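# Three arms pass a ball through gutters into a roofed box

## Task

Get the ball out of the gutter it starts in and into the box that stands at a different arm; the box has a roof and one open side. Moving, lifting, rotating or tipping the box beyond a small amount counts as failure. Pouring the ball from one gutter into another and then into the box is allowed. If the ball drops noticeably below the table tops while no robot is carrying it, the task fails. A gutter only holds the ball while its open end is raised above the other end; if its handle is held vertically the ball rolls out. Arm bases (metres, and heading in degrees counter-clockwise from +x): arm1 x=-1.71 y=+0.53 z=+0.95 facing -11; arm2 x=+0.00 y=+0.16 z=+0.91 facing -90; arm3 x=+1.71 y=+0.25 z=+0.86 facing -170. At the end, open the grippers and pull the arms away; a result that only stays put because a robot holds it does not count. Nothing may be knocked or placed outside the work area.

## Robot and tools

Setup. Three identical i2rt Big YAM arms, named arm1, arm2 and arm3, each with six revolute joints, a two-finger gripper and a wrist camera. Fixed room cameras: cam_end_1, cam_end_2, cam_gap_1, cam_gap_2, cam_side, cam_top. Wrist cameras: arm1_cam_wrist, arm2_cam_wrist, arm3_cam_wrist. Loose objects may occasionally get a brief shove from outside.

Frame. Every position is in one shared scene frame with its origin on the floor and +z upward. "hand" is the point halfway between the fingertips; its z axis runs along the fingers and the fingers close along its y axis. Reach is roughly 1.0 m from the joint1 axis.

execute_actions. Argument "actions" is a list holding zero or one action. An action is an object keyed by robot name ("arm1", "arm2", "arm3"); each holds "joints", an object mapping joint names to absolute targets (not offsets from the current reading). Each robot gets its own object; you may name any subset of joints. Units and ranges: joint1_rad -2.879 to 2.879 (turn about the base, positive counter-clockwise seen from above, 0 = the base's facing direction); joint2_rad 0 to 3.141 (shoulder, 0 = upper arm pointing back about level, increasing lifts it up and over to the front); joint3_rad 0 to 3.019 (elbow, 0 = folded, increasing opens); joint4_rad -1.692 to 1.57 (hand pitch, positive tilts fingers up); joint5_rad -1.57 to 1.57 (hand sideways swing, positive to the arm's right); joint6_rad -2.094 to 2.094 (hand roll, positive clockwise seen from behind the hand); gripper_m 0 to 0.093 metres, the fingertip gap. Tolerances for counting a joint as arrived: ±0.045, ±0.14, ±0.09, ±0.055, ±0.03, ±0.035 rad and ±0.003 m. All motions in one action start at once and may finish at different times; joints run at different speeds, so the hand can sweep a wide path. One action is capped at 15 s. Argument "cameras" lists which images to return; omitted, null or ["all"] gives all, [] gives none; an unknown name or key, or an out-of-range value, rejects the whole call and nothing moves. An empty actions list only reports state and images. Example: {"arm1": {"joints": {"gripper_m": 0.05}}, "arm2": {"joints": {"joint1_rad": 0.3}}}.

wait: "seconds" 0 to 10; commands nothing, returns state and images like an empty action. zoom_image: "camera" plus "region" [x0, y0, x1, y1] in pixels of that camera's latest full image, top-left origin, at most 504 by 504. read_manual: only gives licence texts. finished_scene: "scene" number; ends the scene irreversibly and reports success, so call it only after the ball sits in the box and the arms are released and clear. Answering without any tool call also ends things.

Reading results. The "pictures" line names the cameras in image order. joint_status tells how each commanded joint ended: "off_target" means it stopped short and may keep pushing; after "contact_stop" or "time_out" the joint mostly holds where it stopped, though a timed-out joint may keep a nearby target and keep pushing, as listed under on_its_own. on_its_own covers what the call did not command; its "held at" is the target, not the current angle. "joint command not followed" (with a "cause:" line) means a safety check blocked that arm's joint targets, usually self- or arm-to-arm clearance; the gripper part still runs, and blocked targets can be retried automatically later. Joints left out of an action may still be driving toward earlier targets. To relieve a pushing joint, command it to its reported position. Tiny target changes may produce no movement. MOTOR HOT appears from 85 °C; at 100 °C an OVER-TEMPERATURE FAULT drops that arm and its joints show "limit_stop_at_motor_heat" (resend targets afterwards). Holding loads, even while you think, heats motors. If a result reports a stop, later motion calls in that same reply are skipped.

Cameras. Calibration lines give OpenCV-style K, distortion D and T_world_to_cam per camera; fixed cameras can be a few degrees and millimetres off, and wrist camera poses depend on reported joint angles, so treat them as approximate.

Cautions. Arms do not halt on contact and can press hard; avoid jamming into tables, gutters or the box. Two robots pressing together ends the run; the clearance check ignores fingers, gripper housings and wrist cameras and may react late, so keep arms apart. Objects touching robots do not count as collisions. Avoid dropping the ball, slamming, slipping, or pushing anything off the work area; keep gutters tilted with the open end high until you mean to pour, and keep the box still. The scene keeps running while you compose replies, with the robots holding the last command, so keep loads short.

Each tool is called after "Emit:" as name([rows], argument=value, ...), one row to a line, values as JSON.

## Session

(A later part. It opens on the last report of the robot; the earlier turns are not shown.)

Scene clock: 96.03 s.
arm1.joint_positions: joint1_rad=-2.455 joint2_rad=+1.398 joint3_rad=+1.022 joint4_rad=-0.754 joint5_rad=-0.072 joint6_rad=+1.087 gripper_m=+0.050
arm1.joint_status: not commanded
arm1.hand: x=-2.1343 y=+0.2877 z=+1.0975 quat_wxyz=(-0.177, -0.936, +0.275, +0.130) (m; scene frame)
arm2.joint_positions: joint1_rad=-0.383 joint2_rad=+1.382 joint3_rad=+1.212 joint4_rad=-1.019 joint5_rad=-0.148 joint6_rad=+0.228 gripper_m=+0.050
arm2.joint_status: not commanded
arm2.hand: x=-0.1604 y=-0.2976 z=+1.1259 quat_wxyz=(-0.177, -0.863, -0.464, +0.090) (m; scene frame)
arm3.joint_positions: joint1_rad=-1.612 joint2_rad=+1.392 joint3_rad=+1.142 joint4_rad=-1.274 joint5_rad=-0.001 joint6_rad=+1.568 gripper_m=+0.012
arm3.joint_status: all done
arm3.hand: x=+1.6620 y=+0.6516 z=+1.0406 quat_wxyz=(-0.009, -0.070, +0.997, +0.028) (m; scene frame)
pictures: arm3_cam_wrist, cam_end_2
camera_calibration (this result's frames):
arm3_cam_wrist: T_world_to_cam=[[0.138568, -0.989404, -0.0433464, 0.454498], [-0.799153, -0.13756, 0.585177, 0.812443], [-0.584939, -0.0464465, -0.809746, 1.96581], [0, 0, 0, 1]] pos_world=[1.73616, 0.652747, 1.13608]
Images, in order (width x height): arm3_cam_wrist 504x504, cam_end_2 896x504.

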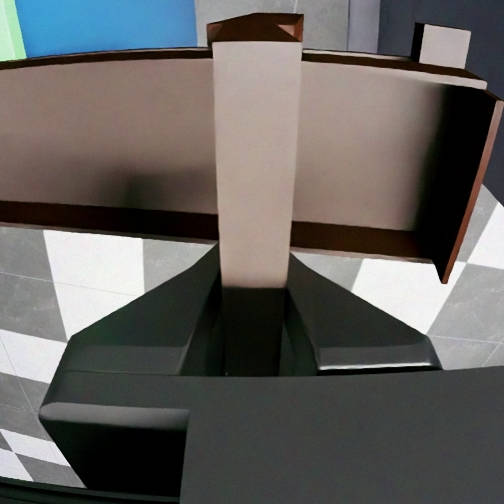

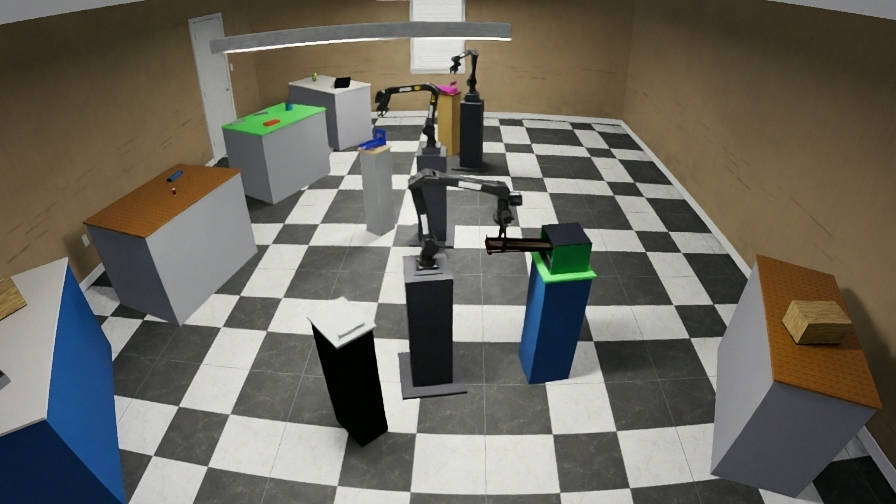

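Emit:
execute_actions([
  {"arm3":{"joints":{"joint2_rad":1.28,"joint3_rad":1.04}}},
], cameras=[])

Emit:
execute_actions([
  {"arm3":{"joints":{"joint2_rad":1.1,"joint3_rad":0.9}}},
], cameras=["cam_end_2"])

Emit:
zoom_image(camera="cam_end_2", region=[450,180,610,300])

Scene clock: 97.47 s.
arm1.joint_positions: joint1_rad=-2.455 joint2_rad=+1.398 joint3_rad=+1.022 joint4_rad=-0.754 joint5_rad=-0.072 joint6_rad=+1.087 gripper_m=+0.050
arm1.joint_status: not commanded
arm1.hand: x=-2.1343 y=+0.2877 z=+1.0975 quat_wxyz=(-0.177, -0.936, +0.275, +0.130) (m; scene frame)
arm2.joint_positions: joint1_rad=-0.383 joint2_rad=+1.382 joint3_rad=+1.212 joint4_rad=-1.019 joint5_rad=-0.148 joint6_rad=+0.228 gripper_m=+0.050
arm2.joint_status: not commanded
arm2.hand: x=-0.1604 y=-0.2976 z=+1.1259 quat_wxyz=(-0.177, -0.863, -0.464, +0.090) (m; scene frame)
arm3.joint_positions: joint1_rad=-1.612 joint2_rad=+1.293 joint3_rad=+1.015 joint4_rad=-1.277 joint5_rad=-0.001 joint6_rad=+1.568 gripper_m=+0.012
arm3.joint_status: all done
arm3.hand: x=+1.6686 y=+0.6038 z=+1.0279 quat_wxyz=(-0.007, -0.071, +0.997, +0.013) (m; scene frame)
pictures: none
No camera images: the call's "cameras" was empty. Leave "cameras" out to get every camera's image.

Scene clock: 98.37 s.
arm1.joint_positions: joint1_rad=-2.455 joint2_rad=+1.398 joint3_rad=+1.022 joint4_rad=-0.754 joint5_rad=-0.072 joint6_rad=+1.087 gripper_m=+0.050
arm1.joint_status: not commanded
arm1.hand: x=-2.1343 y=+0.2877 z=+1.0975 quat_wxyz=(-0.177, -0.936, +0.275, +0.130) (m; scene frame)
arm2.joint_positions: joint1_rad=-0.383 joint2_rad=+1.382 joint3_rad=+1.212 joint4_rad=-1.019 joint5_rad=-0.148 joint6_rad=+0.228 gripper_m=+0.050
arm2.joint_status: not commanded
arm2.hand: x=-0.1604 y=-0.2976 z=+1.1259 quat_wxyz=(-0.177, -0.863, -0.464, +0.090) (m; scene frame)
arm3.joint_positions: joint1_rad=-1.612 joint2_rad=+1.107 joint3_rad=+0.872 joint4_rad=-1.279 joint5_rad=-0.001 joint6_rad=+1.568 gripper_m=+0.012
arm3.joint_status: all done
arm3.hand: x=+1.6763 y=+0.5485 z=+1.0296 quat_wxyz=(-0.009, -0.070, +0.997, +0.033) (m; scene frame)
pictures: cam_end_2
Images, in order (width x height): cam_end_2 896x504.

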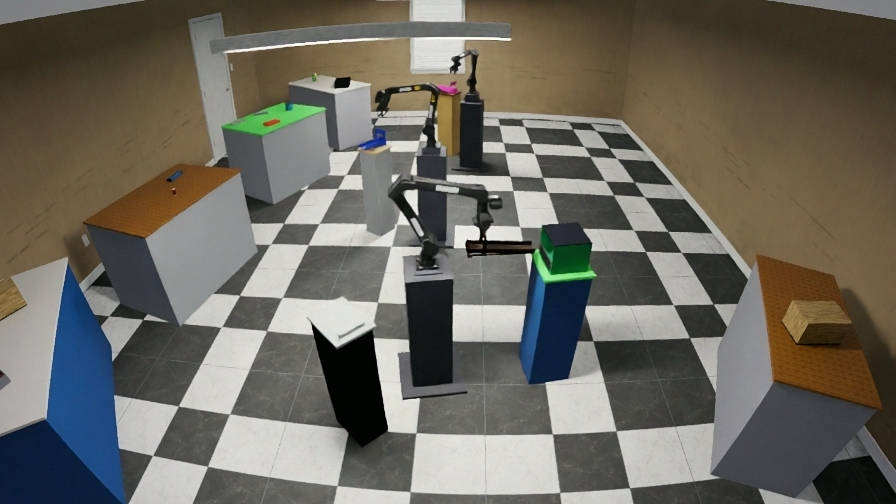

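Region (450, 180, 610, 300) of cam_end_2's 896x504 image, scaled by 3.150, with more detail than that image has; it fills the top 378 rows of this view, and the rest is white.

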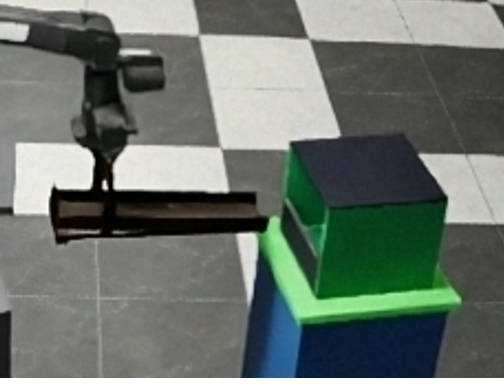

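Emit:
execute_actions([
  {"arm3":{"joints":{"joint1_rad":-0.9,"joint6_rad":-0.06,"joint5_rad":-0.155}}},
], cameras=[])

Emit:
execute_actions([
  {"arm3":{"joints":{"joint1_rad":2.126,"joint2_rad":1.68,"joint3_rad":1.65,"joint4_rad":-1.35}}},
], cameras=[])

Emit:
execute_actions([
  {"arm3":{"joints":{"joint2_rad":1.85,"joint4_rad":-1.24}}},
], cameras=["cam_end_2","cam_side"])

Emit:
zoom_image(camera="cam_end_2", region=[280,230,440,350])

Scene clock: 101.40 s.
arm1.joint_positions: joint1_rad=-2.455 joint2_rad=+1.398 joint3_rad=+1.022 joint4_rad=-0.754 joint5_rad=-0.072 joint6_rad=+1.087 gripper_m=+0.050
arm1.joint_status: not commanded
arm1.hand: x=-2.1343 y=+0.2877 z=+1.0975 quat_wxyz=(-0.177, -0.936, +0.275, +0.130) (m; scene frame)
arm2.joint_positions: joint1_rad=-0.383 joint2_rad=+1.382 joint3_rad=+1.212 joint4_rad=-1.019 joint5_rad=-0.148 joint6_rad=+0.228 gripper_m=+0.050
arm2.joint_status: not commanded
arm2.hand: x=-0.1604 y=-0.2976 z=+1.1259 quat_wxyz=(-0.177, -0.863, -0.464, +0.090) (m; scene frame)
arm3.joint_positions: joint1_rad=-0.901 joint2_rad=+1.107 joint3_rad=+0.872 joint4_rad=-1.279 joint5_rad=-0.153 joint6_rad=-0.050 gripper_m=+0.012
arm3.joint_status: all done
arm3.hand: x=+1.4759 y=+0.4303 z=+1.0333 quat_wxyz=(-0.058, -0.942, +0.325, +0.063) (m; scene frame)
pictures: none
No camera images: the call's "cameras" was empty. Leave "cameras" out to get every camera's image.

Scene clock: 104.13 s.
arm1.joint_positions: joint1_rad=-2.455 joint2_rad=+1.398 joint3_rad=+1.022 joint4_rad=-0.754 joint5_rad=-0.072 joint6_rad=+1.087 gripper_m=+0.050
arm1.joint_status: not commanded
arm1.hand: x=-2.1343 y=+0.2877 z=+1.0975 quat_wxyz=(-0.177, -0.936, +0.275, +0.130) (m; scene frame)
arm2.joint_positions: joint1_rad=-0.383 joint2_rad=+1.382 joint3_rad=+1.212 joint4_rad=-1.019 joint5_rad=-0.148 joint6_rad=+0.228 gripper_m=+0.050
arm2.joint_status: not commanded
arm2.hand: x=-0.1604 y=-0.2976 z=+1.1259 quat_wxyz=(-0.177, -0.863, -0.464, +0.090) (m; scene frame)
arm3.joint_positions: joint1_rad=+2.133 joint2_rad=+1.715 joint3_rad=+1.602 joint4_rad=-1.346 joint5_rad=-0.154 joint6_rad=-0.054 gripper_m=+0.012
arm3.joint_status: all done
arm3.hand: x=+2.1085 y=-0.1357 z=+1.0625 quat_wxyz=(-0.075, -0.373, -0.924, -0.047) (m; scene frame)
pictures: none
No camera images: the call's "cameras" was empty. Leave "cameras" out to get every camera's image.

Scene clock: 105.17 s.
arm1.joint_positions: joint1_rad=-2.455 joint2_rad=+1.398 joint3_rad=+1.022 joint4_rad=-0.754 joint5_rad=-0.072 joint6_rad=+1.087 gripper_m=+0.050
arm1.joint_status: not commanded
arm1.hand: x=-2.1343 y=+0.2877 z=+1.0975 quat_wxyz=(-0.177, -0.936, +0.275, +0.130) (m; scene frame)
arm2.joint_positions: joint1_rad=-0.383 joint2_rad=+1.382 joint3_rad=+1.212 joint4_rad=-1.019 joint5_rad=-0.148 joint6_rad=+0.228 gripper_m=+0.050
arm2.joint_status: not commanded
arm2.hand: x=-0.1604 y=-0.2976 z=+1.1259 quat_wxyz=(-0.177, -0.863, -0.464, +0.090) (m; scene frame)
arm3.joint_positions: joint1_rad=+2.133 joint2_rad=+1.889 joint3_rad=+1.605 joint4_rad=-1.248 joint5_rad=-0.153 joint6_rad=-0.054 gripper_m=+0.012
arm3.joint_status: all done
arm3.hand: x=+2.1279 y=-0.1576 z=+0.9702 quat_wxyz=(-0.042, -0.376, -0.924, -0.063) (m; scene frame)
pictures: cam_end_2, cam_side
Images, in order (width x height): cam_end_2 896x504, cam_side 896x504.

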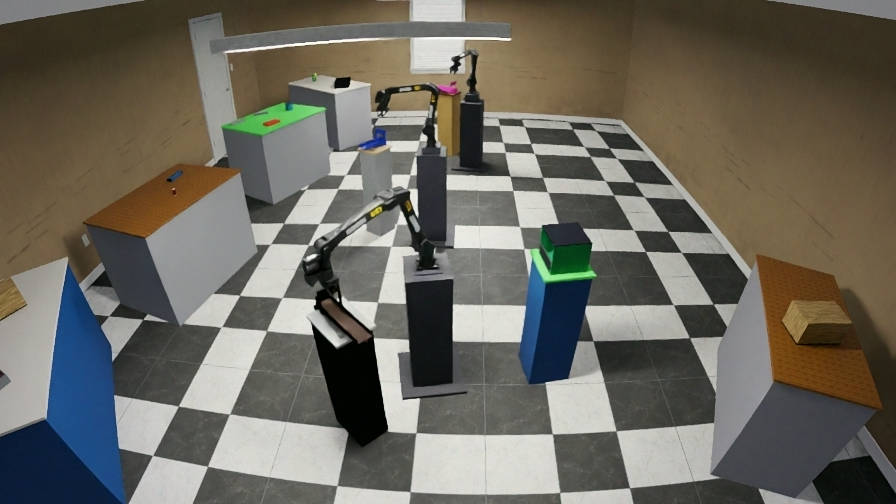

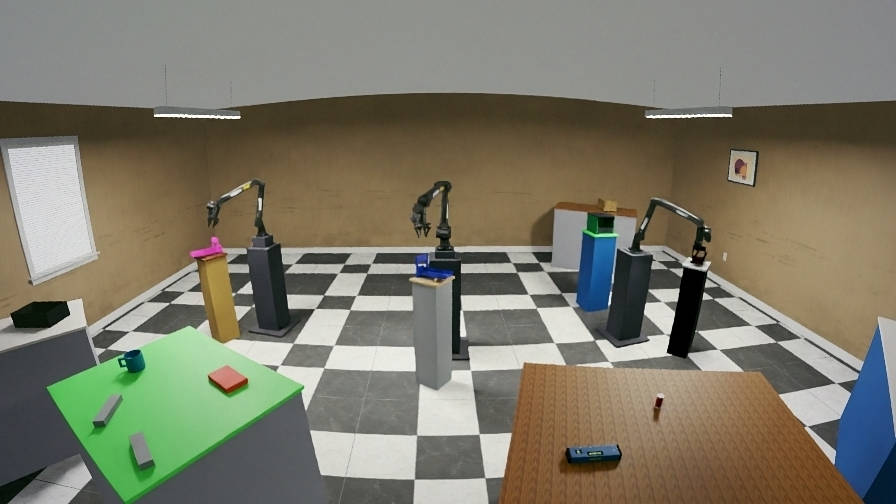

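Region (280, 230, 440, 350) of cam_end_2's 896x504 image, scaled by 3.150, with more detail than that image has; it fills the top 378 rows of this view, and the rest is white.

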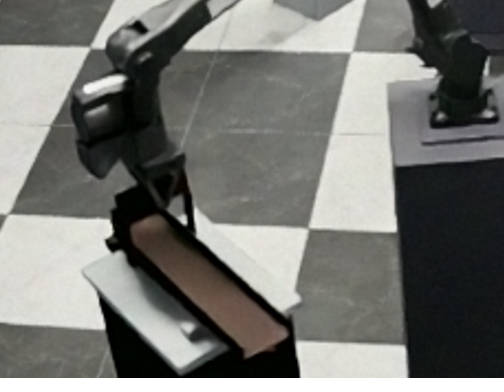

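Emit:
execute_actions([
  {"arm3":{"joints":{"joint2_rad":1.88,"joint3_rad":1.595}}},
], cameras=[])

Emit:
execute_actions([
  {"arm3":{"joints":{"gripper_m":0.05}}},
], cameras=[])

Emit:
execute_actions([
  {"arm3":{"joints":{"joint2_rad":1.6}}},
], cameras=["cam_end_2","cam_top"])

Scene clock: 106.30 s.
arm1.joint_positions: joint1_rad=-2.455 joint2_rad=+1.398 joint3_rad=+1.022 joint4_rad=-0.754 joint5_rad=-0.072 joint6_rad=+1.087 gripper_m=+0.050
arm1.joint_status: not commanded
arm1.hand: x=-2.1343 y=+0.2877 z=+1.0975 quat_wxyz=(-0.177, -0.936, +0.275, +0.130) (m; scene frame)
arm2.joint_positions: joint1_rad=-0.383 joint2_rad=+1.382 joint3_rad=+1.212 joint4_rad=-1.019 joint5_rad=-0.148 joint6_rad=+0.228 gripper_m=+0.050
arm2.joint_status: not commanded
arm2.hand: x=-0.1604 y=-0.2976 z=+1.1259 quat_wxyz=(-0.177, -0.863, -0.464, +0.090) (m; scene frame)
arm3.joint_positions: joint1_rad=+2.133 joint2_rad=+1.889 joint3_rad=+1.573 joint4_rad=-1.247 joint5_rad=-0.153 joint6_rad=-0.054 gripper_m=+0.012
arm3.joint_status: all done
arm3.hand: x=+2.1203 y=-0.1494 z=+0.9586 quat_wxyz=(-0.028, -0.377, -0.923, -0.069) (m; scene frame)
pictures: none
No camera images: the call's "cameras" was empty. Leave "cameras" out to get every camera's image.

Scene clock: 106.90 s.
arm1.joint_positions: joint1_rad=-2.455 joint2_rad=+1.398 joint3_rad=+1.022 joint4_rad=-0.754 joint5_rad=-0.072 joint6_rad=+1.087 gripper_m=+0.050
arm1.joint_status: not commanded
arm1.hand: x=-2.1343 y=+0.2877 z=+1.0975 quat_wxyz=(-0.177, -0.936, +0.275, +0.130) (m; scene frame)
arm2.joint_positions: joint1_rad=-0.383 joint2_rad=+1.382 joint3_rad=+1.212 joint4_rad=-1.019 joint5_rad=-0.148 joint6_rad=+0.228 gripper_m=+0.050
arm2.joint_status: not commanded
arm2.hand: x=-0.1604 y=-0.2976 z=+1.1259 quat_wxyz=(-0.177, -0.863, -0.464, +0.090) (m; scene frame)
arm3.joint_positions: joint1_rad=+2.132 joint2_rad=+1.889 joint3_rad=+1.573 joint4_rad=-1.247 joint5_rad=-0.153 joint6_rad=-0.054 gripper_m=+0.050
arm3.joint_status: all done
arm3.hand: x=+2.1202 y=-0.1497 z=+0.9586 quat_wxyz=(-0.028, -0.377, -0.923, -0.069) (m; scene frame)
pictures: none
No camera images: the call's "cameras" was empty. Leave "cameras" out to get every camera's image.

Scene clock: 108.23 s.
arm1.joint_positions: joint1_rad=-2.455 joint2_rad=+1.398 joint3_rad=+1.022 joint4_rad=-0.754 joint5_rad=-0.072 joint6_rad=+1.087 gripper_m=+0.050
arm1.joint_status: not commanded
arm1.hand: x=-2.1343 y=+0.2877 z=+1.0975 quat_wxyz=(-0.177, -0.936, +0.275, +0.130) (m; scene frame)
arm2.joint_positions: joint1_rad=-0.383 joint2_rad=+1.382 joint3_rad=+1.212 joint4_rad=-1.019 joint5_rad=-0.148 joint6_rad=+0.228 gripper_m=+0.050
arm2.joint_status: not commanded
arm2.hand: x=-0.1604 y=-0.2976 z=+1.1259 quat_wxyz=(-0.177, -0.863, -0.464, +0.090) (m; scene frame)
arm3.joint_positions: joint1_rad=+2.132 joint2_rad=+1.596 joint3_rad=+1.570 joint4_rad=-1.247 joint5_rad=-0.153 joint6_rad=-0.054 gripper_m=+0.050
arm3.joint_status: all done
arm3.hand: x=+2.1108 y=-0.1385 z=+1.1164 quat_wxyz=(-0.158, -0.363, -0.918, -0.007) (m; scene frame)
pictures: cam_end_2, cam_top
Images, in order (width x height): cam_end_2 896x504, cam_top 896x504.

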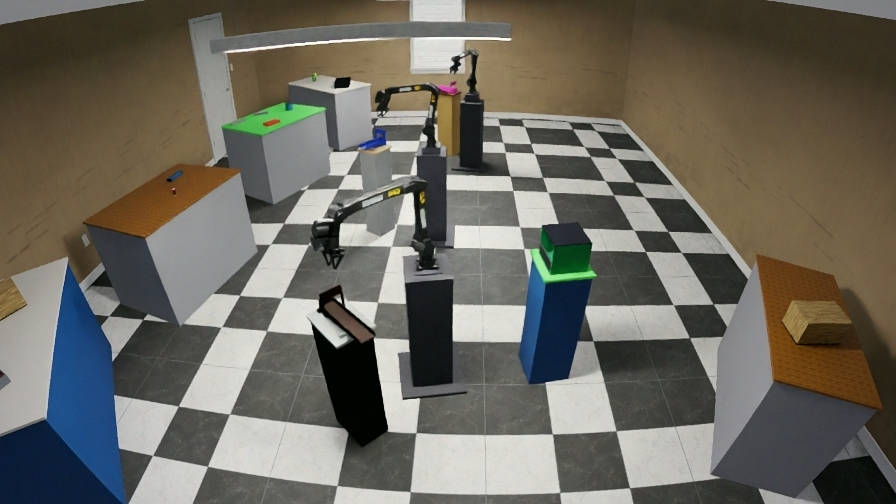

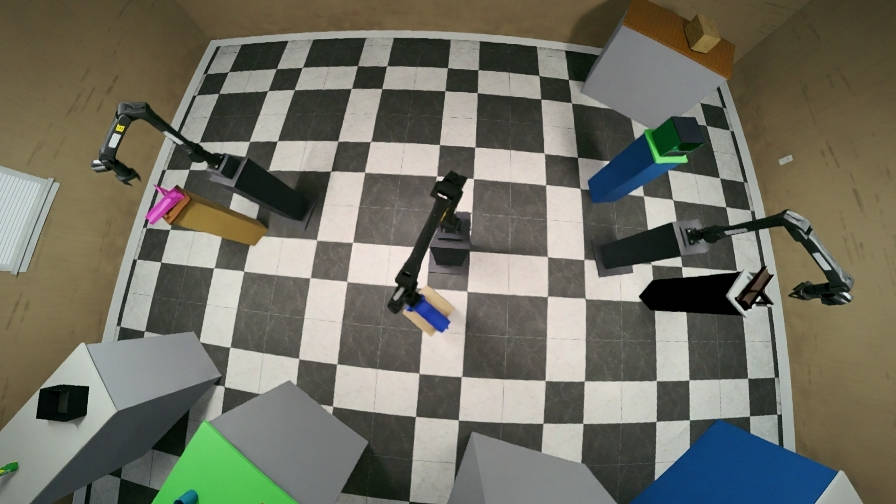

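Emit:
finished_scene(scene=1)

The scene is finished: the task was done.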